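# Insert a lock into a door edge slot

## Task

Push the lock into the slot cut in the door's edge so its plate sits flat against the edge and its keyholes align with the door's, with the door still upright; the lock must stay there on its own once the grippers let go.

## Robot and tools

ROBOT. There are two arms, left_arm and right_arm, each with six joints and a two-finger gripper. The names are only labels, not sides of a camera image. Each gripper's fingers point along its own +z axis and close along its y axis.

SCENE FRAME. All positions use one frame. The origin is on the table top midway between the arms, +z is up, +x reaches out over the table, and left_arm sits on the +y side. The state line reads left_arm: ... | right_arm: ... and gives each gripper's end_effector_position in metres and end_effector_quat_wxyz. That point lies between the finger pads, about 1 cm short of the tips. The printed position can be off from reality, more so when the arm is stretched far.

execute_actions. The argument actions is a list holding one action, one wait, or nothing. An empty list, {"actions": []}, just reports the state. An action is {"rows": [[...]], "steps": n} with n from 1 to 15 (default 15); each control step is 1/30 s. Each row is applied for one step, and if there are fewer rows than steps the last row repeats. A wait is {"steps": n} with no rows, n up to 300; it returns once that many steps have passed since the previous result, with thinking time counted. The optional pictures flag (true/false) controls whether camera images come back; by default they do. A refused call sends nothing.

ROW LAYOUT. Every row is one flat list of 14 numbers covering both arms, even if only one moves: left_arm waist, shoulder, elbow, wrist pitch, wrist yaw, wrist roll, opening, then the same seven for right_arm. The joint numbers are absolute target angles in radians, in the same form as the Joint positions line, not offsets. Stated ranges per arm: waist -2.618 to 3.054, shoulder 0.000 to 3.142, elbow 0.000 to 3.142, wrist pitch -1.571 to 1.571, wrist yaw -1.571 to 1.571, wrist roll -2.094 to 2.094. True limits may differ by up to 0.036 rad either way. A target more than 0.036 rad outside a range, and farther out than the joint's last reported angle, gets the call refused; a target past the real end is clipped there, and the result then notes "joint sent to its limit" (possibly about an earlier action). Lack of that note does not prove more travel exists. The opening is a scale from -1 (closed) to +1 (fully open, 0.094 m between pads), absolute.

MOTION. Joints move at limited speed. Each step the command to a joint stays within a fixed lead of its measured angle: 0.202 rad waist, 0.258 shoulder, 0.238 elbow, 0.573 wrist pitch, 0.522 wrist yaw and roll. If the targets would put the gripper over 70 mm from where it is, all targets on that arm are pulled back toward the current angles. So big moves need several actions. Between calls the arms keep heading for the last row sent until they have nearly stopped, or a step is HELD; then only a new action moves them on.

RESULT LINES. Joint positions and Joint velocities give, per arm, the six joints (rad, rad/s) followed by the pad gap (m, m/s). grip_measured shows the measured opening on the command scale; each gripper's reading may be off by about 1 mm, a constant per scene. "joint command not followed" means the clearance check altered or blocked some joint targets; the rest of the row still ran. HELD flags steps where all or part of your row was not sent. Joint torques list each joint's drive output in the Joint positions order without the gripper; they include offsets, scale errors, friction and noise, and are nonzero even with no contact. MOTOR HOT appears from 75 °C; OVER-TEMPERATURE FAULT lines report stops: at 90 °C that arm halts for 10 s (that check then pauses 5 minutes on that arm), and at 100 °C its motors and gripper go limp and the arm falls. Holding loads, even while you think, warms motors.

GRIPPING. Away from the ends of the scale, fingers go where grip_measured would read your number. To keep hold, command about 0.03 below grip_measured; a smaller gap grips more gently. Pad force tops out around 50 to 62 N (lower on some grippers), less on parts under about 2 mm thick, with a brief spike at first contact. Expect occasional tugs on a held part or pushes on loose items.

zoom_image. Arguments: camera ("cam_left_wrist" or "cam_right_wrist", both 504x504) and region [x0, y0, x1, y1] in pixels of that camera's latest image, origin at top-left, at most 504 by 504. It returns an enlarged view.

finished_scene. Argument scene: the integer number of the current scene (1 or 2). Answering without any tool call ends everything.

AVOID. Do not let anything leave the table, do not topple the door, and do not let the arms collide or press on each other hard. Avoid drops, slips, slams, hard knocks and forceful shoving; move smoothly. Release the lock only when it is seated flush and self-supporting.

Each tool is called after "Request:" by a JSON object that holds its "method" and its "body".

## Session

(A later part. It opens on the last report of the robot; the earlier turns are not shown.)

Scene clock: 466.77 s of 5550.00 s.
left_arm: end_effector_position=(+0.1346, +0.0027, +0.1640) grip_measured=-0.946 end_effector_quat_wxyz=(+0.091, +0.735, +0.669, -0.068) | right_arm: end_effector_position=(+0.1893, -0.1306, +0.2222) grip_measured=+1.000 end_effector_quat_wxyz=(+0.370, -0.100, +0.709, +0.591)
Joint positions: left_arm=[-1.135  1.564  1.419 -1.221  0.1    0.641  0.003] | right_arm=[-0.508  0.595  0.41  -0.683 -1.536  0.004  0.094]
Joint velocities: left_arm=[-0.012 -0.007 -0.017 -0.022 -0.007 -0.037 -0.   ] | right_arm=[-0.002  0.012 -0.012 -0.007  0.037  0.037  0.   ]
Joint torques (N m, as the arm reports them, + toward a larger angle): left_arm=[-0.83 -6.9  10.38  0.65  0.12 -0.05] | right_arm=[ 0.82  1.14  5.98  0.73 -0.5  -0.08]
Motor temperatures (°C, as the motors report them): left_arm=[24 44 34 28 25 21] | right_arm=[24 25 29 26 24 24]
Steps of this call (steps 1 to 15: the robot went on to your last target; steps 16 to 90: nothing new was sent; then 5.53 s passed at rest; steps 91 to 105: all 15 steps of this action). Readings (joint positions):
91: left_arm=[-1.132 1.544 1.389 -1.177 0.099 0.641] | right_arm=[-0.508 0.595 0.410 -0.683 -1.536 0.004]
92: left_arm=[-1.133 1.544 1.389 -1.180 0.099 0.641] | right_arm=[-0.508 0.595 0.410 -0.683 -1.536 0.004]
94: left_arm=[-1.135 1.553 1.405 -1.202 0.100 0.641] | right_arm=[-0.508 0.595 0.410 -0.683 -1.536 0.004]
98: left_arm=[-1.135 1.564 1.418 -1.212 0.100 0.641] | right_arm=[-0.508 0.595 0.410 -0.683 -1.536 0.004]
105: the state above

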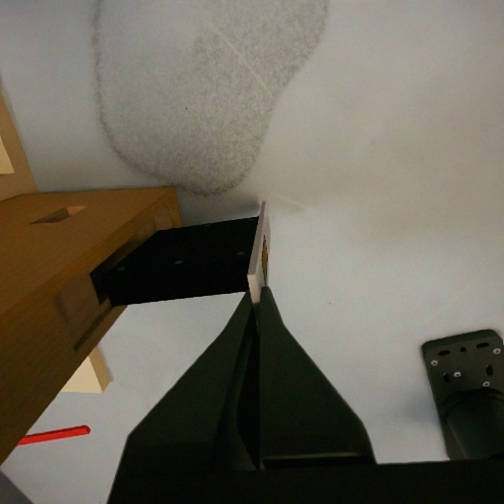

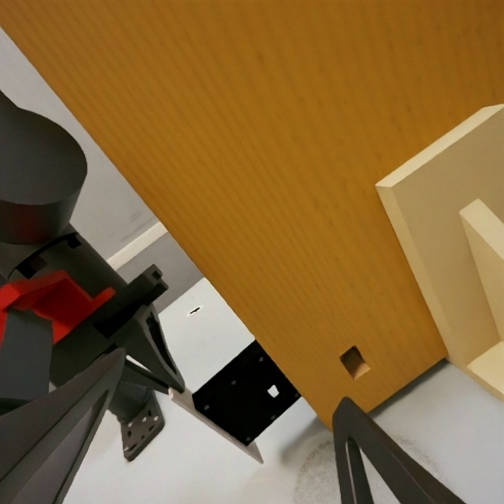

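Request:
{"method": "execute_actions", "body": {"actions": [{"rows":[[-1.135,1.58,1.49,-1.2,0.1,0.64,-0.98,-0.5,0.6,0.4,-0.7,-1.55,0,1],[-1.135,1.58,1.49,-1.2,0.1,0.64,-0.98,-0.5,0.6,0.4,-0.7,-1.55,0,1],[-1.135,1.58,1.49,-1.2,0.1,0.64,-0.98,-0.5,0.6,0.4,-0.7,-1.55,0,1],[-1.135,1.58,1.49,-1.2,0.1,0.64,-0.98,-0.5,0.6,0.4,-0.7,-1.55,0,1],[-1.135,1.58,1.49,-1.2,0.1,0.64,-0.98,-0.5,0.6,0.4,-0.7,-1.55,0,1],[-1.12,1.58,1.49,-1.2,0.1,0.64,-0.98,-0.5,0.6,0.4,-0.7,-1.55,0,1],[-1.11,1.58,1.49,-1.2,0.1,0.65,-0.98,-0.5,0.6,0.4,-0.7,-1.55,0,1]],"steps":15}]}}

Request:
{"method": "zoom_image", "body": {"camera": "cam_left_wrist", "region": [30,150,280,400]}}

Scene clock: 481.33 s of 5550.00 s.
left_arm: end_effector_position=(+0.1398, +0.0007, +0.1619) grip_measured=-0.946 end_effector_quat_wxyz=(+0.085, +0.733, +0.671, -0.067) | right_arm: end_effector_position=(+0.1893, -0.1306, +0.2222) grip_measured=+1.000 end_effector_quat_wxyz=(+0.370, -0.100, +0.709, +0.591)
Joint positions: left_arm=[-1.124  1.592  1.44  -1.227  0.102  0.648  0.003] | right_arm=[-0.508  0.595  0.41  -0.683 -1.536  0.004  0.094]
Joint velocities: left_arm=[-0.007 -0.002  0.002 -0.022  0.037 -0.007 -0.001] | right_arm=[ 0.002 -0.022 -0.027  0.022  0.007  0.022  0.   ]
Joint torques (N m, as the arm reports them, + toward a larger angle): left_arm=[ 1.18 -7.36 10.3   0.65  0.   -0.01] | right_arm=[ 0.73  0.84  6.03  0.68 -0.53 -0.06]
Motor temperatures (°C, as the motors report them): left_arm=[24 42 35 27 25 21] | right_arm=[24 25 29 26 24 24]
Steps of this call (steps 1 to 15: the robot went on to your last target; steps 16 to 90: nothing new was sent; then 11.07 s passed at rest; steps 91 to 105: all 15 steps of this action). Readings (joint positions):
91: left_arm=[-1.135 1.568 1.423 -1.226 0.100 0.641] | right_arm=[-0.508 0.595 0.410 -0.683 -1.536 0.004]
92: left_arm=[-1.135 1.574 1.430 -1.230 0.099 0.641] | right_arm=[-0.508 0.595 0.410 -0.683 -1.536 0.004]
94: left_arm=[-1.135 1.585 1.439 -1.230 0.099 0.641] | right_arm=[-0.508 0.595 0.410 -0.683 -1.536 0.004]
98: left_arm=[-1.129 1.592 1.440 -1.230 0.099 0.642] | right_arm=[-0.508 0.595 0.410 -0.683 -1.536 0.004]
105: the state above

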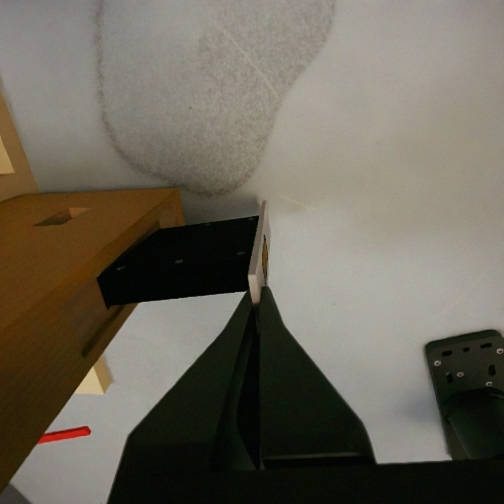

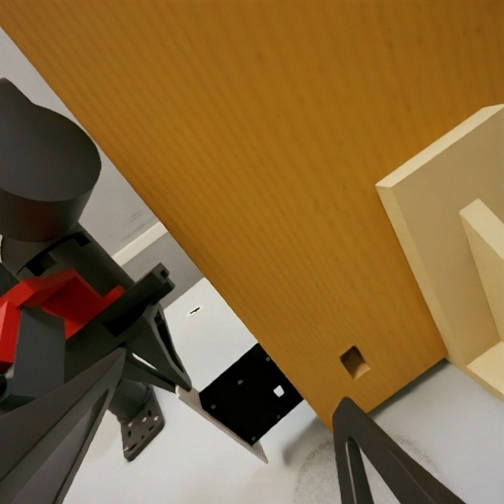

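Region (30, 150, 280, 400) of cam_left_wrist's 504x504 image, scaled by 2.016, with more detail than that image has.

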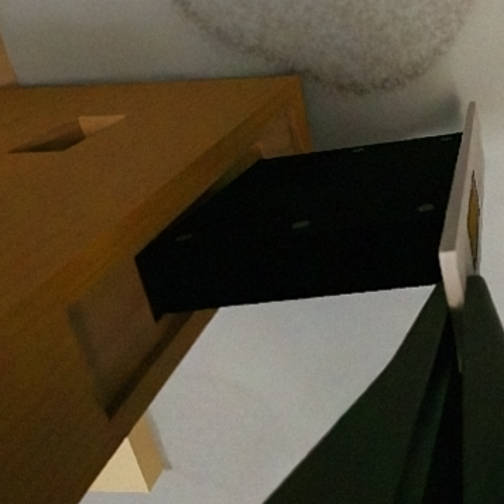

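Looks good; continue pushing.

Request:
{"method": "execute_actions", "body": {"actions": [{"rows":[[-1.09,1.585,1.5,-1.2,0.08,0.67,-0.98,-0.5,0.6,0.4,-0.7,-1.55,0,1]],"steps":15}]}}

Request:
{"method": "zoom_image", "body": {"camera": "cam_left_wrist", "region": [30,150,280,400]}}

Scene clock: 489.57 s of 5550.00 s.
left_arm: end_effector_position=(+0.1408, +0.0016, +0.1630) grip_measured=-0.946 end_effector_quat_wxyz=(+0.085, +0.738, +0.667, -0.067) | right_arm: end_effector_position=(+0.1893, -0.1306, +0.2222) grip_measured=+1.000 end_effector_quat_wxyz=(+0.370, -0.100, +0.709, +0.591)
Joint positions: left_arm=[-1.119  1.592  1.445 -1.233  0.104  0.665  0.003] | right_arm=[-0.508  0.595  0.41  -0.683 -1.536  0.004  0.094]
Joint velocities: left_arm=[-0.032  0.007 -0.007 -0.007 -0.081 -0.037 -0.   ] | right_arm=[-0.002  0.007  0.002 -0.037  0.007  0.007  0.   ]
Joint torques (N m, as the arm reports them, + toward a larger angle): left_arm=[ 2.44 -6.88 10.74  0.7  -0.22  0.03] | right_arm=[ 0.56  1.04  5.98  0.76 -0.55 -0.07]
Motor temperatures (°C, as the motors report them): left_arm=[24 42 35 27 25 21] | right_arm=[24 25 29 26 24 24]
Steps of this call (steps 1 to 15: the robot went on to your last target; steps 16 to 90: nothing new was sent; then 4.73 s passed at rest; steps 91 to 105: all 15 steps of this action). Readings (joint positions):
91: left_arm=[-1.121 1.592 1.442 -1.228 0.102 0.652] | right_arm=[-0.508 0.595 0.410 -0.683 -1.536 0.004]
92: left_arm=[-1.119 1.592 1.443 -1.230 0.104 0.655] | right_arm=[-0.508 0.595 0.410 -0.683 -1.536 0.004]
94: left_arm=[-1.119 1.592 1.445 -1.233 0.104 0.660] | right_arm=[-0.508 0.595 0.410 -0.683 -1.536 0.004]
98: left_arm=[-1.119 1.592 1.445 -1.233 0.104 0.664] | right_arm=[-0.508 0.595 0.410 -0.683 -1.536 0.004]
105: the state above

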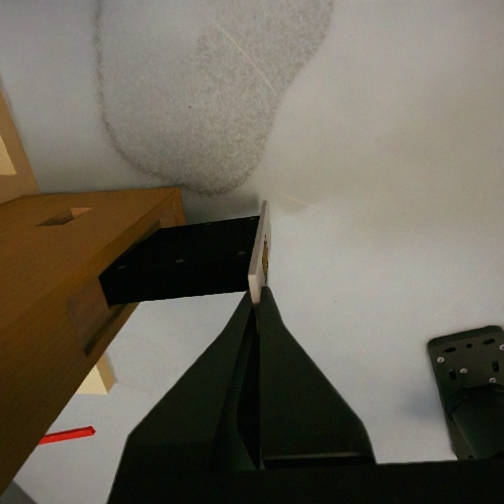

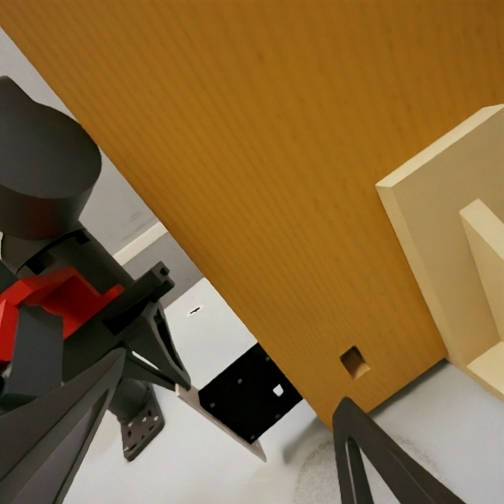

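Region (30, 150, 280, 400) of cam_left_wrist's 504x504 image, scaled by 2.016, with more detail than that image has.

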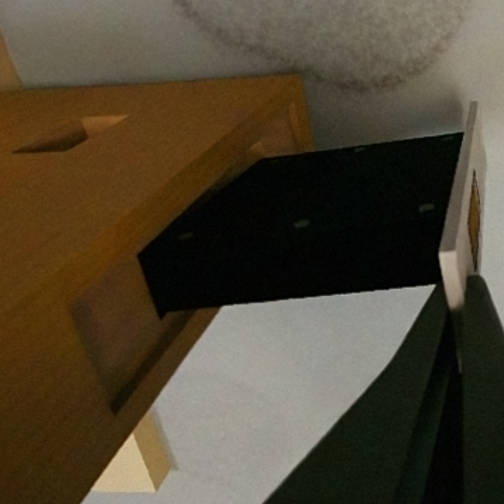

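Request:
{"method": "execute_actions", "body": {"actions": [{"rows":[[-1.125,1.585,1.5,-1.18,0.06,0.65,-0.955,-0.5,0.6,0.4,-0.7,-1.55,0,1],[-1.125,1.585,1.5,-1.17,0.04,0.65,-0.955,-0.5,0.6,0.4,-0.7,-1.55,0,1],[-1.125,1.585,1.5,-1.16,0.02,0.65,-0.955,-0.5,0.6,0.4,-0.7,-1.55,0,1],[-1.125,1.585,1.5,-1.14,0.0,0.65,-0.955,-0.5,0.6,0.4,-0.7,-1.55,0,1]],"steps":15}]}}

Request:
{"method": "zoom_image", "body": {"camera": "cam_right_wrist", "region": [140,280,400,500]}}

Scene clock: 499.23 s of 5550.00 s.
left_arm: end_effector_position=(+0.1410, +0.0010, +0.1629) grip_measured=-0.943 end_effector_quat_wxyz=(+0.088, +0.737, +0.667, -0.060) | right_arm: end_effector_position=(+0.1893, -0.1306, +0.2222) grip_measured=+1.000 end_effector_quat_wxyz=(+0.370, -0.100, +0.709, +0.591)
Joint positions: left_arm=[-1.128  1.592  1.445 -1.23   0.088  0.655  0.003] | right_arm=[-0.508  0.595  0.41  -0.683 -1.536  0.004  0.094]
Joint velocities: left_arm=[-0.007 -0.012 -0.002  0.007 -0.022  0.007 -0.001] | right_arm=[-0.007 -0.007 -0.002 -0.051  0.081  0.007  0.   ]
Joint torques (N m, as the arm reports them, + toward a larger angle): left_arm=[ 0.27 -6.86 10.73  1.22 -0.87 -0.07] | right_arm=[ 0.97  1.16  5.9   0.69 -0.56 -0.05]
Motor temperatures (°C, as the motors report them): left_arm=[25 41 36 26 25 21] | right_arm=[24 25 29 26 24 24]
Steps of this call (steps 1 to 15: the robot went on to your last target; steps 16 to 90: nothing new was sent; then 6.17 s passed at rest; steps 91 to 105: all 15 steps of this action). Readings (joint positions):
91: left_arm=[-1.120 1.592 1.445 -1.233 0.103 0.664] | right_arm=[-0.508 0.595 0.410 -0.683 -1.536 0.004]
92: left_arm=[-1.120 1.592 1.445 -1.233 0.101 0.663] | right_arm=[-0.508 0.595 0.410 -0.683 -1.536 0.004]
94: left_arm=[-1.124 1.592 1.445 -1.231 0.095 0.660] | right_arm=[-0.508 0.595 0.410 -0.683 -1.536 0.004]
98: left_arm=[-1.128 1.592 1.445 -1.230 0.088 0.657] | right_arm=[-0.508 0.595 0.410 -0.683 -1.536 0.004]
105: the state above

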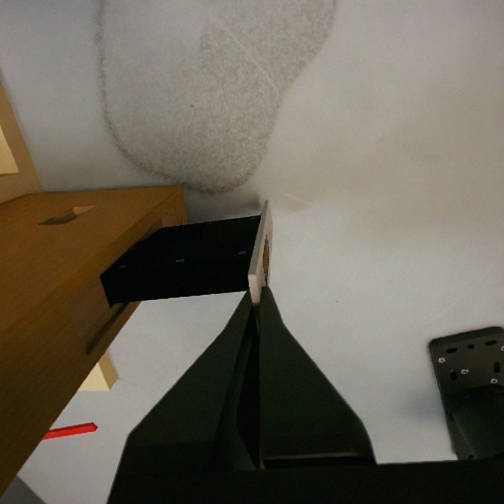

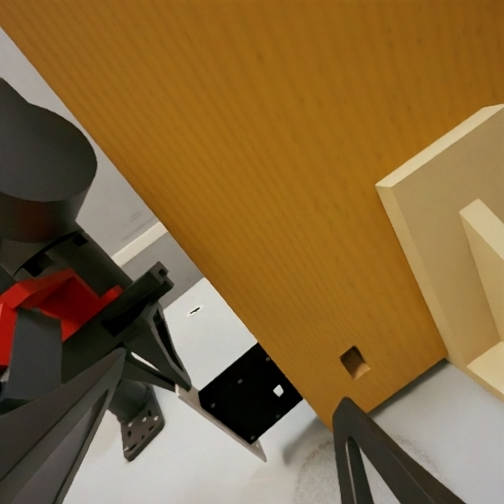

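Region (140, 280, 400, 500) of cam_right_wrist's 504x504 image, scaled by 1.938, with more detail than that image has; it fills the top 426 rows of this view, and the rest is white.

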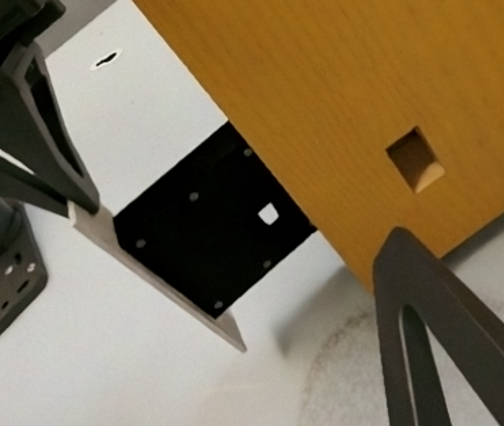

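Request:
{"method": "execute_actions", "body": {"actions": [{"rows":[[-1.125,1.585,1.51,-1.17,0.05,0.65,-0.97,-0.5,0.6,0.4,-0.7,-1.55,0,1],[-1.125,1.585,1.51,-1.17,0.05,0.65,-0.97,-0.5,0.6,0.4,-0.7,-1.55,0,1],[-1.125,1.585,1.51,-1.17,0.05,0.65,-0.97,-0.5,0.6,0.4,-0.7,-1.55,0,1],[-1.125,1.585,1.52,-1.17,0.04,0.65,-0.97,-0.5,0.6,0.4,-0.7,-1.55,0,1]],"steps":15}]}}

Request:
{"method": "zoom_image", "body": {"camera": "cam_left_wrist", "region": [30,150,280,400]}}

Scene clock: 507.57 s of 5550.00 s.
left_arm: end_effector_position=(+0.1416, -0.0004, +0.1644) grip_measured=-0.945 end_effector_quat_wxyz=(+0.086, +0.735, +0.669, -0.061) | right_arm: end_effector_position=(+0.1893, -0.1306, +0.2222) grip_measured=+1.000 end_effector_quat_wxyz=(+0.370, -0.100, +0.709, +0.591)
Joint positions: left_arm=[-1.128  1.6    1.459 -1.238  0.089  0.65   0.003] | right_arm=[-0.508  0.595  0.41  -0.683 -1.536  0.004  0.094]
Joint velocities: left_arm=[-0.007 -0.007 -0.002  0.007 -0.022  0.022  0.001] | right_arm=[-0.012 -0.007  0.007  0.066 -0.037  0.022  0.   ]
Joint torques (N m, as the arm reports them, + toward a larger angle): left_arm=[ 0.26 -7.66 11.13  1.03 -0.49 -0.03] | right_arm=[ 0.92  1.12  5.98  0.75 -0.58 -0.11]
Motor temperatures (°C, as the motors report them): left_arm=[24 41 36 27 25 21] | right_arm=[24 25 29 26 24 24]
Steps of this call (steps 1 to 15: the robot went on to your last target; steps 16 to 90: nothing new was sent; then 4.83 s passed at rest; steps 91 to 105: all 15 steps of this action). Readings (joint positions):
91: left_arm=[-1.128 1.592 1.446 -1.231 0.089 0.655] | right_arm=[-0.508 0.595 0.410 -0.683 -1.536 0.004]
92: left_arm=[-1.128 1.594 1.449 -1.231 0.089 0.654] | right_arm=[-0.508 0.595 0.410 -0.683 -1.536 0.004]
94: left_arm=[-1.128 1.596 1.453 -1.234 0.089 0.653] | right_arm=[-0.508 0.595 0.410 -0.683 -1.536 0.004]
98: left_arm=[-1.128 1.600 1.459 -1.238 0.089 0.651] | right_arm=[-0.508 0.595 0.410 -0.683 -1.536 0.004]
105: the state above

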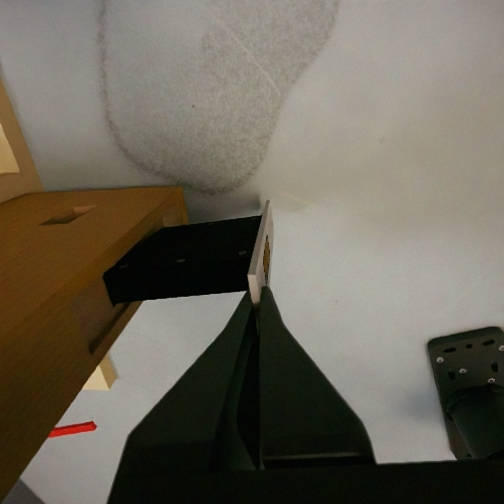

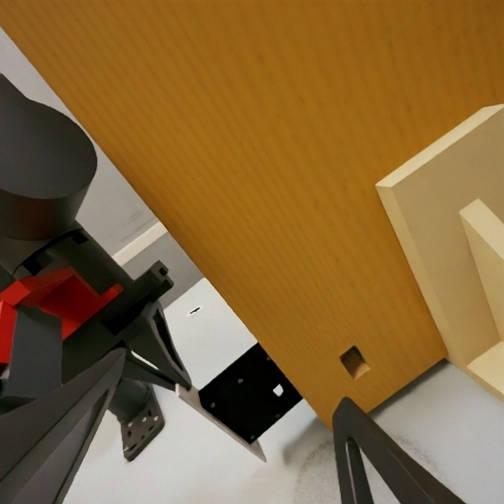

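Region (30, 150, 280, 400) of cam_left_wrist's 504x504 image, scaled by 2.016, with more detail than that image has.

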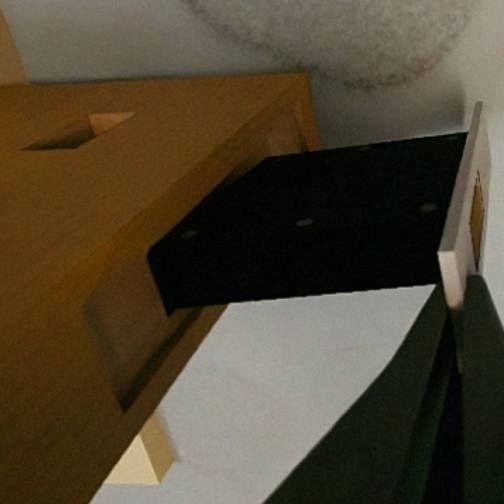

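Request:
{"method": "execute_actions", "body": {"actions": [{"rows":[[-1.15,1.54,1.46,-1.17,0.12,0.64,-0.99,-0.5,0.6,0.4,-0.7,-1.55,0,1],[-1.15,1.54,1.46,-1.17,0.12,0.64,-0.99,-0.5,0.6,0.4,-0.7,-1.55,0,1],[-1.15,1.5,1.42,-1.12,0.12,0.64,-0.99,-0.5,0.6,0.4,-0.7,-1.55,0,1],[-1.15,1.5,1.42,-1.12,0.12,0.64,-0.99,-0.5,0.6,0.4,-0.7,-1.55,0,1],[-1.15,1.46,1.375,-1.07,0.12,0.64,-0.99,-0.5,0.6,0.4,-0.7,-1.55,0,1]],"steps":15}], "pictures": false}}

Request:
{"method": "execute_actions", "body": {"actions": [{"rows":[[-1.125,1.46,1.375,-1.07,0.12,0.65,-0.99,-0.5,0.6,0.4,-0.7,-1.55,0,1]],"steps":15}]}}

Request:
{"method": "zoom_image", "body": {"camera": "cam_left_wrist", "region": [30,150,280,400]}}

Scene clock: 520.67 s of 5550.00 s.
left_arm: end_effector_position=(+0.1336, -0.0001, +0.1690) grip_measured=-0.945 end_effector_quat_wxyz=(+0.129, +0.735, +0.661, -0.076) | right_arm: end_effector_position=(+0.1893, -0.1306, +0.2222) grip_measured=+1.000 end_effector_quat_wxyz=(+0.370, -0.100, +0.709, +0.591)
Joint positions: left_arm=[-1.141  1.501  1.36  -1.147  0.102  0.642  0.003] | right_arm=[-0.508  0.595  0.41  -0.683 -1.536  0.004  0.094]
Joint velocities: left_arm=[ 0.002 -0.022 -0.002 -0.051 -0.007  0.007 -0.   ] | right_arm=[ 0.002 -0.007 -0.007 -0.022  0.022  0.081  0.   ]
Joint torques (N m, as the arm reports them, + toward a larger angle): left_arm=[-0.71 -9.25  7.81  1.26  0.2  -0.05] | right_arm=[ 0.77  0.96  6.13  0.72 -0.52 -0.1 ]
Motor temperatures (°C, as the motors report them): left_arm=[24 41 37 28 25 21] | right_arm=[24 25 29 26 24 24]
Steps of this call (steps 1 to 15: the robot went on to your last target; steps 16 to 90: nothing new was sent; then 9.60 s passed at rest; steps 91 to 105: all 15 steps of this action). Readings (joint positions):
91: left_arm=[-1.130 1.599 1.456 -1.237 0.095 0.648] | right_arm=[-0.508 0.595 0.410 -0.683 -1.536 0.004]
92: left_arm=[-1.133 1.596 1.451 -1.235 0.097 0.647] | right_arm=[-0.508 0.595 0.410 -0.683 -1.536 0.004]
94: left_arm=[-1.139 1.575 1.421 -1.207 0.099 0.646] | right_arm=[-0.508 0.595 0.410 -0.683 -1.536 0.004]
98: left_arm=[-1.141 1.512 1.362 -1.165 0.101 0.645] | right_arm=[-0.508 0.595 0.410 -0.683 -1.536 0.004]
105: the state above

Scene clock: 521.17 s of 5550.00 s.
left_arm: end_effector_position=(+0.1359, +0.0001, +0.1693) grip_measured=-0.945 end_effector_quat_wxyz=(+0.131, +0.733, +0.663, -0.076) | right_arm: end_effector_position=(+0.1893, -0.1306, +0.2222) grip_measured=+1.000 end_effector_quat_wxyz=(+0.370, -0.100, +0.709, +0.591)
Joint positions: left_arm=[-1.135  1.501  1.36  -1.143  0.102  0.642  0.003] | right_arm=[-0.508  0.595  0.41  -0.683 -1.536  0.004  0.094]
Joint velocities: left_arm=[-0.007 -0.017 -0.012 -0.007 -0.037 -0.007  0.   ] | right_arm=[-0.012  0.002  0.012 -0.037  0.051 -0.037  0.   ]
Joint torques (N m, as the arm reports them, + toward a larger angle): left_arm=[ 0.83 -9.3   7.76  1.21  0.19  0.06] | right_arm=[ 0.78  1.04  6.14  0.74 -0.56 -0.05]
Motor temperatures (°C, as the motors report them): left_arm=[24 41 37 28 25 21] | right_arm=[24 25 29 26 24 24]
Steps of this call (steps 1 to 15: all 15 steps of this action). Readings (joint positions):
1: left_arm=[-1.141 1.501 1.360 -1.147 0.102 0.642] | right_arm=[-0.508 0.595 0.410 -0.683 -1.536 0.004]
2: left_arm=[-1.139 1.501 1.360 -1.146 0.102 0.642] | right_arm=[-0.508 0.595 0.410 -0.683 -1.536 0.004]
4: left_arm=[-1.136 1.501 1.360 -1.145 0.102 0.642] | right_arm=[-0.508 0.595 0.410 -0.683 -1.536 0.004]
8: left_arm=[-1.135 1.501 1.360 -1.143 0.102 0.642] | right_arm=[-0.508 0.595 0.410 -0.683 -1.536 0.004]
15: the state above

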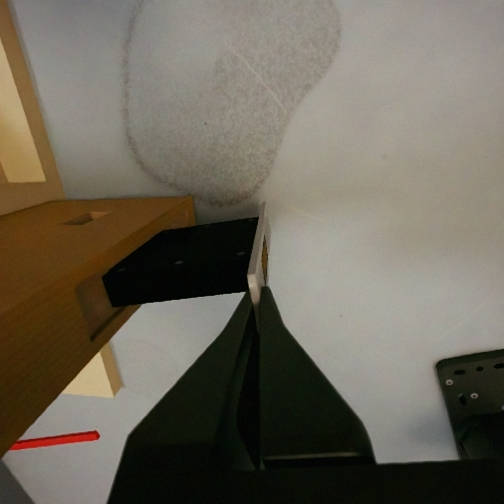

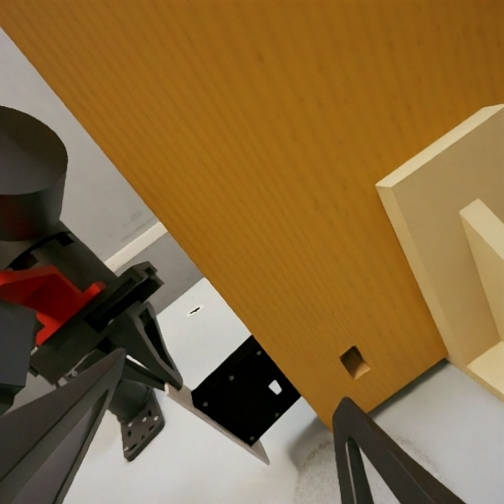

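Region (30, 150, 280, 400) of cam_left_wrist's 504x504 image, scaled by 2.016, with more detail than that image has.

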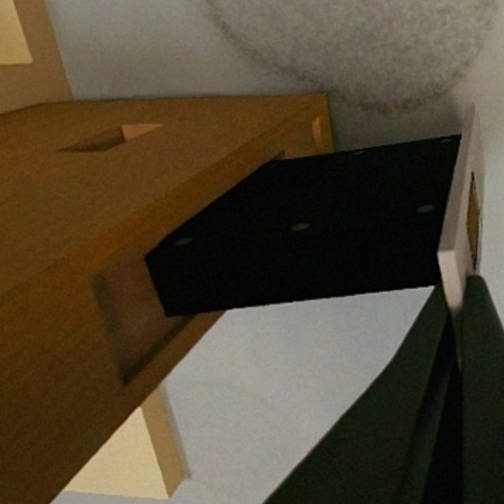

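Request:
{"method": "execute_actions", "body": {"actions": [{"rows":[[-1.125,1.51,1.375,-1.06,0.12,0.65,-0.99,-0.5,0.6,0.4,-0.7,-1.55,0,1],[-1.125,1.51,1.375,-1.06,0.12,0.65,-0.99,-0.5,0.6,0.4,-0.7,-1.55,0,1],[-1.125,1.51,1.375,-1.06,0.12,0.65,-0.99,-0.5,0.6,0.4,-0.7,-1.55,0,1],[-1.125,1.51,1.375,-1.06,0.12,0.65,-0.99,-0.5,0.6,0.4,-0.7,-1.55,0,1],[-1.125,1.51,1.375,-1.06,0.12,0.65,-0.99,-0.5,0.6,0.4,-0.7,-1.55,0,1],[-1.105,1.51,1.375,-1.06,0.1,0.65,-0.99,-0.5,0.6,0.4,-0.7,-1.55,0,1]],"steps":15}]}}

Request:
{"method": "zoom_image", "body": {"camera": "cam_left_wrist", "region": [30,150,280,400]}}

Scene clock: 531.90 s of 5550.00 s.
left_arm: end_effector_position=(+0.1400, +0.0003, +0.1639) grip_measured=-0.945 end_effector_quat_wxyz=(+0.123, +0.729, +0.668, -0.076) | right_arm: end_effector_position=(+0.1893, -0.1306, +0.2222) grip_measured=+1.000 end_effector_quat_wxyz=(+0.370, -0.100, +0.709, +0.591)
Joint positions: left_arm=[-1.12   1.52   1.36  -1.139  0.108  0.644  0.003] | right_arm=[-0.508  0.595  0.41  -0.683 -1.536  0.004  0.094]
Joint velocities: left_arm=[-0.017  0.012 -0.002 -0.022 -0.051 -0.007  0.   ] | right_arm=[ 0.007  0.007 -0.022 -0.037  0.081  0.051  0.   ]
Joint torques (N m, as the arm reports them, + toward a larger angle): left_arm=[ 1.34 -6.69  7.72  1.24 -0.06  0.04] | right_arm=[ 0.8   0.88  5.85  0.74 -0.63 -0.07]
Motor temperatures (°C, as the motors report them): left_arm=[24 42 35 28 25 21] | right_arm=[24 25 29 26 24 24]
Steps of this call (steps 1 to 15: the robot went on to your last target; steps 16 to 90: nothing new was sent; then 7.23 s passed at rest; steps 91 to 105: all 15 steps of this action). Readings (joint positions):
91: left_arm=[-1.135 1.503 1.360 -1.143 0.102 0.642] | right_arm=[-0.508 0.595 0.410 -0.683 -1.536 0.004]
92: left_arm=[-1.135 1.505 1.360 -1.142 0.102 0.642] | right_arm=[-0.508 0.595 0.410 -0.683 -1.536 0.004]
94: left_arm=[-1.135 1.512 1.360 -1.141 0.102 0.642] | right_arm=[-0.508 0.595 0.410 -0.683 -1.536 0.004]
98: left_arm=[-1.123 1.520 1.360 -1.139 0.104 0.643] | right_arm=[-0.508 0.595 0.410 -0.683 -1.536 0.004]
105: the state above

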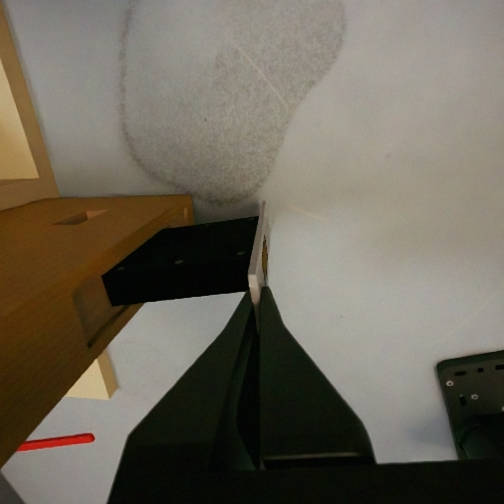

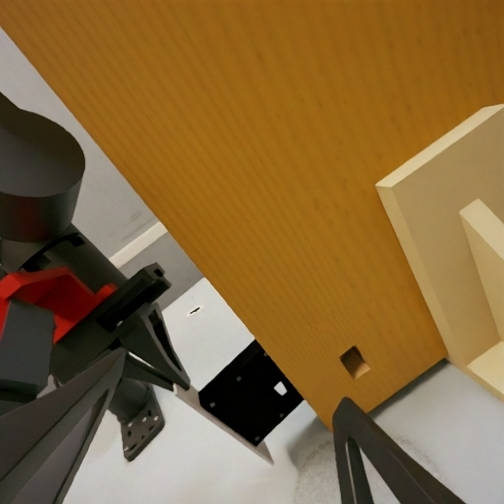

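Region (30, 150, 280, 400) of cam_left_wrist's 504x504 image, scaled by 2.016, with more detail than that image has.

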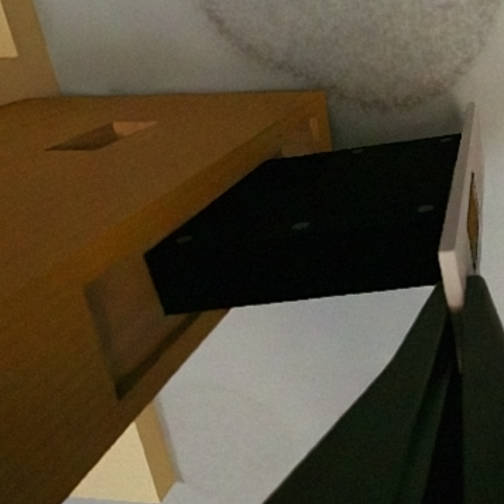

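Slightly lower and push.

Request:
{"method": "execute_actions", "body": {"actions": [{"rows":[[-1.105,1.52,1.375,-1.04,0.07,0.65,-0.96,-0.5,0.6,0.4,-0.7,-1.55,0,1],[-1.105,1.52,1.375,-1.03,0.05,0.65,-0.96,-0.5,0.6,0.4,-0.7,-1.55,0,1],[-1.1,1.52,1.375,-1.02,0.03,0.65,-0.96,-0.5,0.6,0.4,-0.7,-1.55,0,1]],"steps":15}]}}

Request:
{"method": "zoom_image", "body": {"camera": "cam_left_wrist", "region": [30,150,280,400]}}

Scene clock: 540.30 s of 5550.00 s.
left_arm: end_effector_position=(+0.1406, +0.0003, +0.1639) grip_measured=-0.945 end_effector_quat_wxyz=(+0.124, +0.730, +0.668, -0.075) | right_arm: end_effector_position=(+0.1893, -0.1306, +0.2222) grip_measured=+1.000 end_effector_quat_wxyz=(+0.370, -0.100, +0.709, +0.591)
Joint positions: left_arm=[-1.12   1.52   1.36  -1.138  0.105  0.645  0.003] | right_arm=[-0.508  0.595  0.41  -0.683 -1.536  0.004  0.094]
Joint velocities: left_arm=[ 0.007  0.002 -0.002 -0.022 -0.007 -0.125 -0.   ] | right_arm=[-0.012 -0.012 -0.017 -0.022  0.022  0.007  0.   ]
Joint torques (N m, as the arm reports them, + toward a larger angle): left_arm=[ 1.79 -5.8   7.74  1.6  -0.73  0.02] | right_arm=[ 0.62  0.95  5.75  0.71 -0.56 -0.06]
Motor temperatures (°C, as the motors report them): left_arm=[24 41 34 29 25 21] | right_arm=[24 25 29 26 24 24]
Steps of this call (steps 1 to 15: the robot went on to your last target; steps 16 to 90: nothing new was sent; then 4.90 s passed at rest; steps 91 to 105: all 15 steps of this action). Readings (joint positions):
91: left_arm=[-1.120 1.520 1.360 -1.138 0.107 0.644] | right_arm=[-0.508 0.595 0.410 -0.683 -1.536 0.004]
92: left_arm=[-1.120 1.520 1.360 -1.138 0.106 0.644] | right_arm=[-0.508 0.595 0.410 -0.683 -1.536 0.004]
94: left_arm=[-1.120 1.520 1.360 -1.138 0.105 0.645] | right_arm=[-0.508 0.595 0.410 -0.683 -1.536 0.004]
98: left_arm=[-1.120 1.520 1.360 -1.138 0.105 0.645] | right_arm=[-0.508 0.595 0.410 -0.683 -1.536 0.004]
105: the state above

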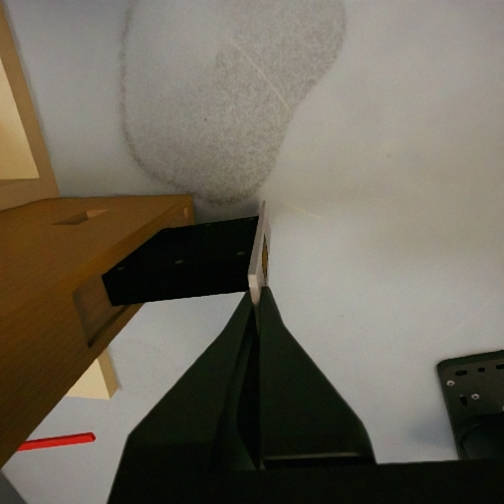

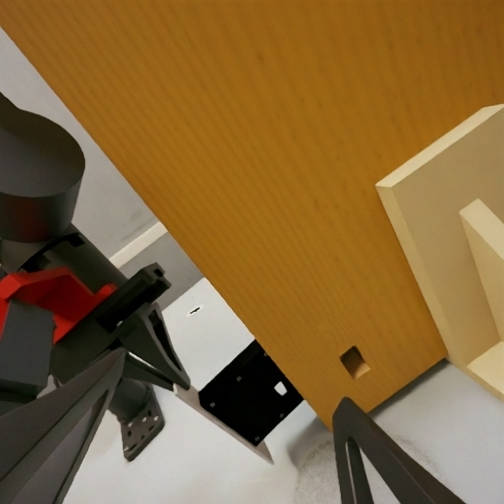

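Region (30, 150, 280, 400) of cam_left_wrist's 504x504 image, scaled by 2.016, with more detail than that image has.

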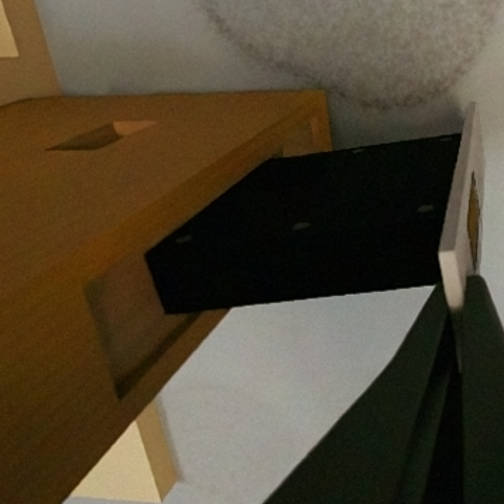

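Lower more (q3 down).

Request:
{"method": "execute_actions", "body": {"actions": [{"rows":[[-1.115,1.52,1.365,-1.05,0.07,0.65,-0.97,-0.5,0.6,0.4,-0.7,-1.55,0,1],[-1.115,1.525,1.36,-1.05,0.07,0.65,-0.97,-0.5,0.6,0.4,-0.7,-1.55,0,1],[-1.115,1.53,1.36,-1.05,0.07,0.65,-0.97,-0.5,0.6,0.4,-0.7,-1.55,0,1],[-1.115,1.53,1.36,-1.05,0.07,0.65,-0.97,-0.5,0.6,0.4,-0.7,-1.55,0,1],[-1.115,1.53,1.36,-1.05,0.07,0.65,-0.97,-0.5,0.6,0.4,-0.7,-1.55,0,1],[-1.1,1.53,1.36,-1.02,0.03,0.65,-0.97,-0.5,0.6,0.4,-0.7,-1.55,0,1]],"steps":15}]}}

Request:
{"method": "zoom_image", "body": {"camera": "cam_left_wrist", "region": [30,150,280,400]}}

Scene clock: 550.23 s of 5550.00 s.
left_arm: end_effector_position=(+0.1406, +0.0004, +0.1600) grip_measured=-0.945 end_effector_quat_wxyz=(+0.121, +0.731, +0.668, -0.074) | right_arm: end_effector_position=(+0.1893, -0.1306, +0.2222) grip_measured=+1.000 end_effector_quat_wxyz=(+0.370, -0.100, +0.709, +0.591)
Joint positions: left_arm=[-1.12   1.525  1.351 -1.131  0.105  0.648  0.003] | right_arm=[-0.508  0.595  0.41  -0.683 -1.536  0.004  0.094]
Joint velocities: left_arm=[-0.002  0.002  0.002  0.007  0.037 -0.051 -0.001] | right_arm=[-0.012 -0.017 -0.027 -0.022  0.007  0.007  0.   ]
Joint torques (N m, as the arm reports them, + toward a larger angle): left_arm=[ 1.75 -5.37  7.28  1.52 -0.73  0.  ] | right_arm=[ 0.94  1.03  5.85  0.72 -0.57 -0.09]
Motor temperatures (°C, as the motors report them): left_arm=[24 40 34 30 25 21] | right_arm=[24 25 29 26 24 24]
Steps of this call (steps 1 to 15: the robot went on to your last target; steps 16 to 90: nothing new was sent; then 6.43 s passed at rest; steps 91 to 105: all 15 steps of this action). Readings (joint positions):
91: left_arm=[-1.120 1.520 1.358 -1.138 0.105 0.646] | right_arm=[-0.508 0.595 0.410 -0.683 -1.536 0.004]
92: left_arm=[-1.120 1.520 1.356 -1.136 0.105 0.647] | right_arm=[-0.508 0.595 0.410 -0.683 -1.536 0.004]
94: left_arm=[-1.120 1.523 1.352 -1.133 0.105 0.648] | right_arm=[-0.508 0.595 0.410 -0.683 -1.536 0.004]
98: left_arm=[-1.120 1.525 1.351 -1.131 0.105 0.648] | right_arm=[-0.508 0.595 0.410 -0.683 -1.536 0.004]
105: the state above

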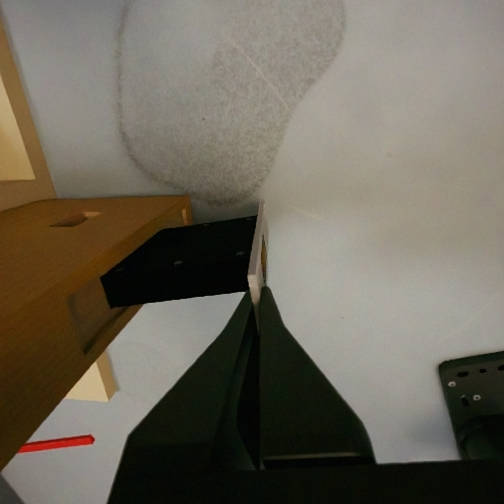

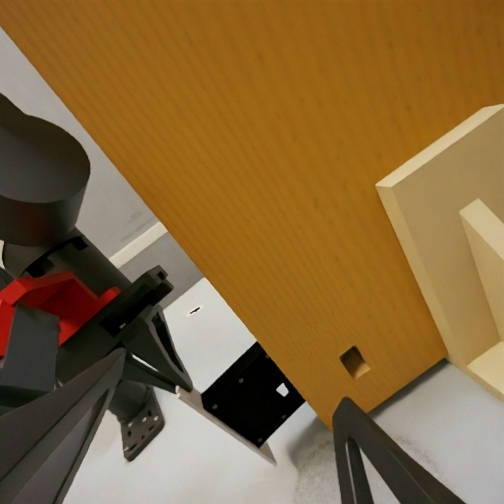

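Region (30, 150, 280, 400) of cam_left_wrist's 504x504 image, scaled by 2.016, with more detail than that image has.

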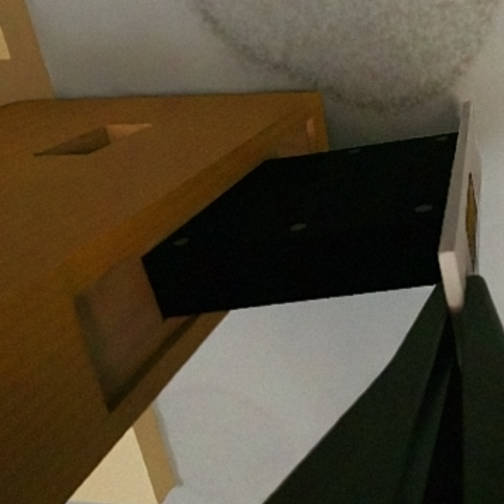

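Request:
{"method": "execute_actions", "body": {"actions": [{"rows":[[-1.1,1.52,1.37,-1.06,0.03,0.65,-0.97,-0.5,0.6,0.4,-0.7,-1.55,0,1],[-1.1,1.52,1.37,-1.08,0.03,0.65,-0.97,-0.5,0.6,0.4,-0.7,-1.55,0,1],[-1.1,1.52,1.37,-1.09,0.03,0.65,-0.97,-0.5,0.6,0.4,-0.7,-1.55,0,1],[-1.1,1.52,1.37,-1.1,0.03,0.65,-0.97,-0.5,0.6,0.4,-0.7,-1.55,0,1],[-1.1,1.52,1.37,-1.11,0.03,0.65,-0.97,-0.5,0.6,0.4,-0.7,-1.55,0,1],[-1.1,1.52,1.37,-1.12,0.03,0.65,-0.97,-0.5,0.6,0.4,-0.7,-1.55,0,1]],"steps":15}]}}

Request:
{"method": "zoom_image", "body": {"camera": "cam_left_wrist", "region": [30,150,280,400]}}

Scene clock: 561.60 s of 5550.00 s.
left_arm: end_effector_position=(+0.1405, +0.0017, +0.1596) grip_measured=-0.945 end_effector_quat_wxyz=(+0.119, +0.733, +0.666, -0.072) | right_arm: end_effector_position=(+0.1893, -0.1306, +0.2222) grip_measured=+1.000 end_effector_quat_wxyz=(+0.370, -0.100, +0.709, +0.591)
Joint positions: left_arm=[-1.12   1.525  1.351 -1.136  0.101  0.653  0.003] | right_arm=[-0.508  0.595  0.41  -0.683 -1.536  0.004  0.094]
Joint velocities: left_arm=[ 0.012  0.002 -0.002  0.022  0.051 -0.022 -0.001] | right_arm=[ 0.012 -0.012  0.002  0.007 -0.022 -0.007  0.   ]
Joint torques (N m, as the arm reports them, + toward a larger angle): left_arm=[ 1.75 -6.24  8.04  0.66 -0.69 -0.06] | right_arm=[ 0.86  1.22  6.03  0.72 -0.59 -0.07]
Motor temperatures (°C, as the motors report them): left_arm=[24 40 34 31 26 21] | right_arm=[24 25 29 26 24 24]
Steps of this call (steps 1 to 15: the robot went on to your last target; steps 16 to 90: nothing new was sent; then 7.87 s passed at rest; steps 91 to 105: all 15 steps of this action). Readings (joint positions):
91: left_arm=[-1.120 1.525 1.351 -1.131 0.105 0.648] | right_arm=[-0.508 0.595 0.410 -0.683 -1.536 0.004]
92: left_arm=[-1.120 1.525 1.351 -1.132 0.105 0.649] | right_arm=[-0.508 0.595 0.410 -0.683 -1.536 0.004]
94: left_arm=[-1.120 1.525 1.351 -1.134 0.103 0.650] | right_arm=[-0.508 0.595 0.410 -0.683 -1.536 0.004]
98: left_arm=[-1.120 1.525 1.351 -1.135 0.101 0.653] | right_arm=[-0.508 0.595 0.410 -0.683 -1.536 0.004]
105: the state above

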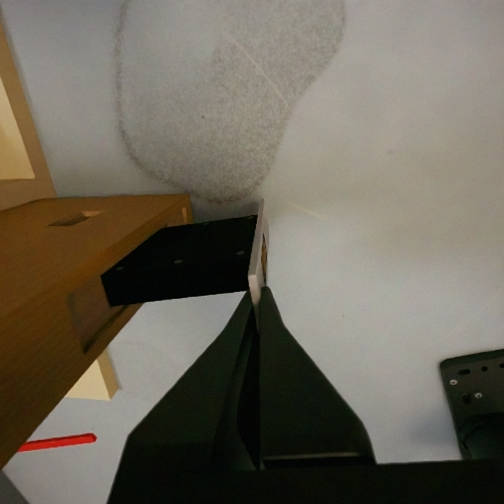

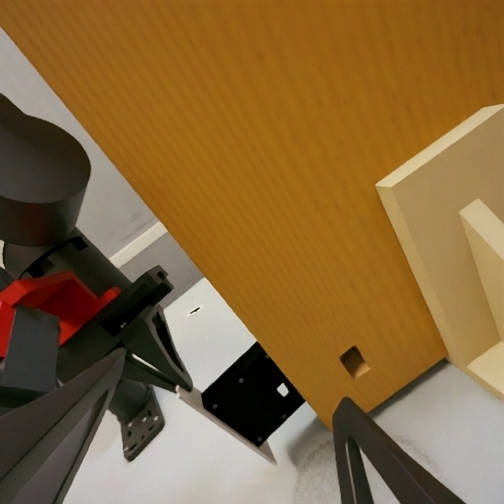

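Region (30, 150, 280, 400) of cam_left_wrist's 504x504 image, scaled by 2.016, with more detail than that image has.

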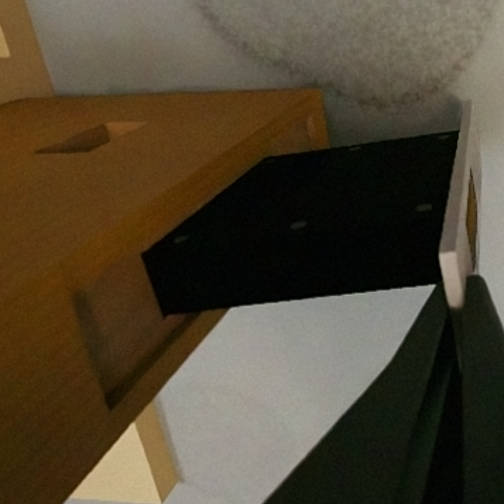

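Request:
{"method": "execute_actions", "body": {"actions": [{"rows":[[-1.1,1.52,1.4,-1.12,0.03,0.62,-0.95,-0.5,0.6,0.4,-0.7,-1.55,0,1],[-1.1,1.52,1.41,-1.13,0.03,0.6,-0.95,-0.5,0.6,0.4,-0.7,-1.55,0,1],[-1.1,1.52,1.415,-1.14,0.03,0.6,-0.95,-0.5,0.6,0.4,-0.7,-1.55,0,1],[-1.1,1.52,1.415,-1.15,0.03,0.6,-0.95,-0.5,0.6,0.4,-0.7,-1.55,0,1],[-1.1,1.52,1.415,-1.15,0.03,0.63,-0.95,-0.5,0.6,0.4,-0.7,-1.55,0,1],[-1.1,1.52,1.415,-1.15,0.03,0.68,-0.95,-0.5,0.6,0.4,-0.7,-1.55,0,1],[-1.1,1.52,1.415,-1.15,0.03,0.68,-0.95,-0.5,0.6,0.4,-0.7,-1.55,0,1],[-1.1,1.52,1.415,-1.15,0.03,0.65,-0.95,-0.5,0.6,0.4,-0.7,-1.55,0,1]],"steps":15}]}}

Request:
{"method": "zoom_image", "body": {"camera": "cam_left_wrist", "region": [30,150,280,400]}}

Scene clock: 580.17 s of 5550.00 s.
left_arm: end_effector_position=(+0.1409, +0.0041, +0.1621) grip_measured=-0.940 end_effector_quat_wxyz=(+0.117, +0.733, +0.667, -0.067) | right_arm: end_effector_position=(+0.1893, -0.1306, +0.2222) grip_measured=+1.000 end_effector_quat_wxyz=(+0.370, -0.100, +0.709, +0.591)
Joint positions: left_arm=[-1.12   1.525  1.363 -1.154  0.092  0.654  0.003] | right_arm=[-0.508  0.595  0.41  -0.683 -1.536  0.004  0.094]
Joint velocities: left_arm=[ 0.007  0.002 -0.002 -0.007 -0.022  0.022  0.001] | right_arm=[-0.007 -0.007 -0.002  0.051  0.007  0.022  0.   ]
Joint torques (N m, as the arm reports them, + toward a larger angle): left_arm=[ 1.74 -6.25 10.62  0.54 -0.61 -0.09] | right_arm=[ 0.7   0.95  6.07  0.73 -0.55 -0.08]
Motor temperatures (°C, as the motors report them): left_arm=[25 39 34 29 26 21] | right_arm=[24 25 29 26 24 24]
Steps of this call (steps 1 to 15: the robot went on to your last target; steps 16 to 90: nothing new was sent; then 15.07 s passed at rest; steps 91 to 105: all 15 steps of this action). Readings (joint positions):
91: left_arm=[-1.120 1.525 1.352 -1.136 0.101 0.651] | right_arm=[-0.508 0.595 0.410 -0.683 -1.536 0.004]
92: left_arm=[-1.120 1.525 1.354 -1.139 0.099 0.646] | right_arm=[-0.508 0.595 0.410 -0.683 -1.536 0.004]
94: left_arm=[-1.120 1.525 1.360 -1.146 0.098 0.637] | right_arm=[-0.508 0.595 0.410 -0.683 -1.536 0.004]
98: left_arm=[-1.120 1.525 1.363 -1.153 0.094 0.654] | right_arm=[-0.508 0.595 0.410 -0.683 -1.536 0.004]
105: the state above

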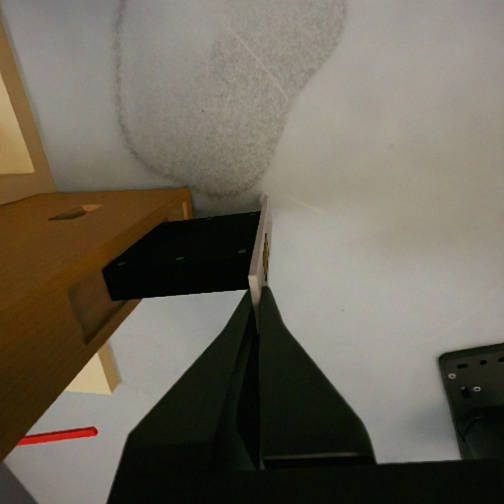

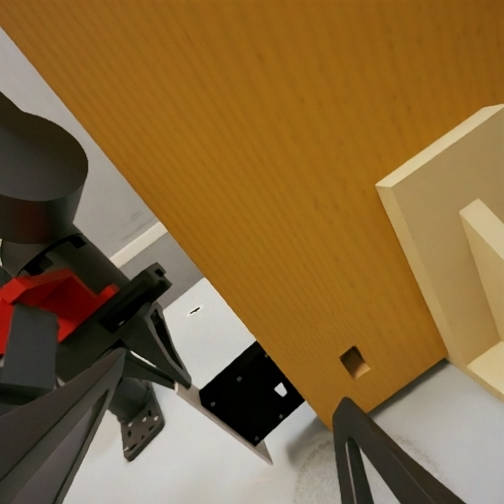

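Region (30, 150, 280, 400) of cam_left_wrist's 504x504 image, scaled by 2.016, with more detail than that image has.

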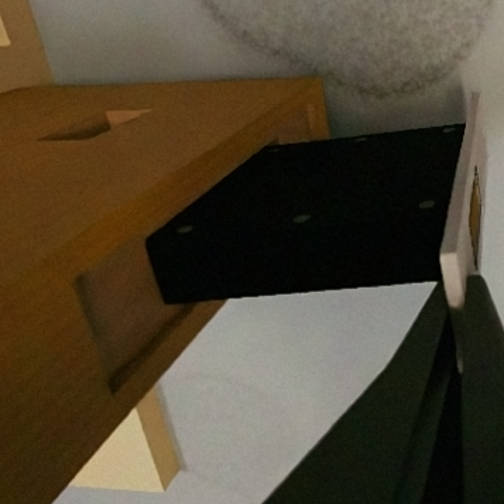

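Request:
{"method": "execute_actions", "body": {"actions": [{"rows":[[-1.11,1.52,1.4,-1.1,-0.03,0.65,-0.945,-0.5,0.6,0.4,-0.7,-1.55,0,1],[-1.11,1.52,1.4,-1.07,-0.07,0.65,-0.945,-0.5,0.6,0.4,-0.7,-1.55,0,1],[-1.11,1.52,1.39,-1.04,-0.12,0.65,-0.945,-0.5,0.6,0.4,-0.7,-1.55,0,1]],"steps":15}]}}

Scene clock: 591.50 s of 5550.00 s.
left_arm: end_effector_position=(+0.1438, +0.0076, +0.1612) grip_measured=-0.936 end_effector_quat_wxyz=(+0.118, +0.739, +0.662, -0.045) | right_arm: end_effector_position=(+0.1893, -0.1306, +0.2222) grip_measured=+1.000 end_effector_quat_wxyz=(+0.370, -0.100, +0.709, +0.591)
Joint positions: left_arm=[-1.131  1.525  1.363 -1.161  0.048  0.664  0.003] | right_arm=[-0.508  0.595  0.41  -0.683 -1.536  0.004  0.094]
Joint velocities: left_arm=[ 0.002 -0.007 -0.002 -0.022 -0.037  0.022 -0.001] | right_arm=[ 0.007 -0.007 -0.012  0.066  0.037 -0.007  0.   ]
Joint torques (N m, as the arm reports them, + toward a larger angle): left_arm=[ 1.81 -6.24  8.63  1.62 -1.7  -0.19] | right_arm=[ 0.52  1.    6.07  0.73 -0.57 -0.1 ]
Motor temperatures (°C, as the motors report them): left_arm=[25 39 36 28 26 21] | right_arm=[24 25 29 26 24 24]
Steps of this call (steps 1 to 15: the robot went on to your last target; steps 16 to 90: nothing new was sent; then 7.83 s passed at rest; steps 91 to 105: all 15 steps of this action). Readings (joint positions):
91: left_arm=[-1.120 1.525 1.363 -1.154 0.086 0.654] | right_arm=[-0.508 0.595 0.410 -0.683 -1.536 0.004]
92: left_arm=[-1.121 1.525 1.363 -1.154 0.080 0.655] | right_arm=[-0.508 0.595 0.410 -0.683 -1.536 0.004]
94: left_arm=[-1.125 1.525 1.363 -1.157 0.065 0.658] | right_arm=[-0.508 0.595 0.410 -0.683 -1.536 0.004]
98: left_arm=[-1.131 1.525 1.363 -1.159 0.052 0.661] | right_arm=[-0.508 0.595 0.410 -0.683 -1.536 0.004]
105: the state above

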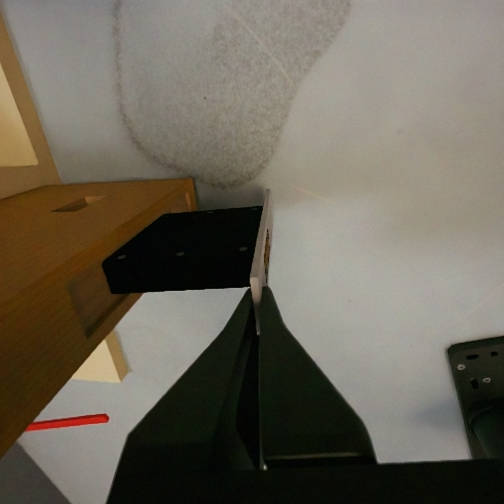

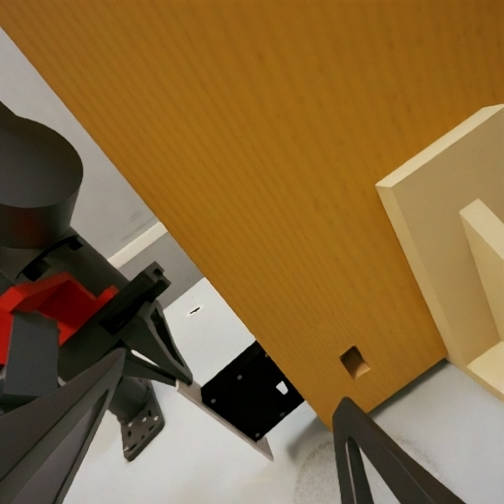

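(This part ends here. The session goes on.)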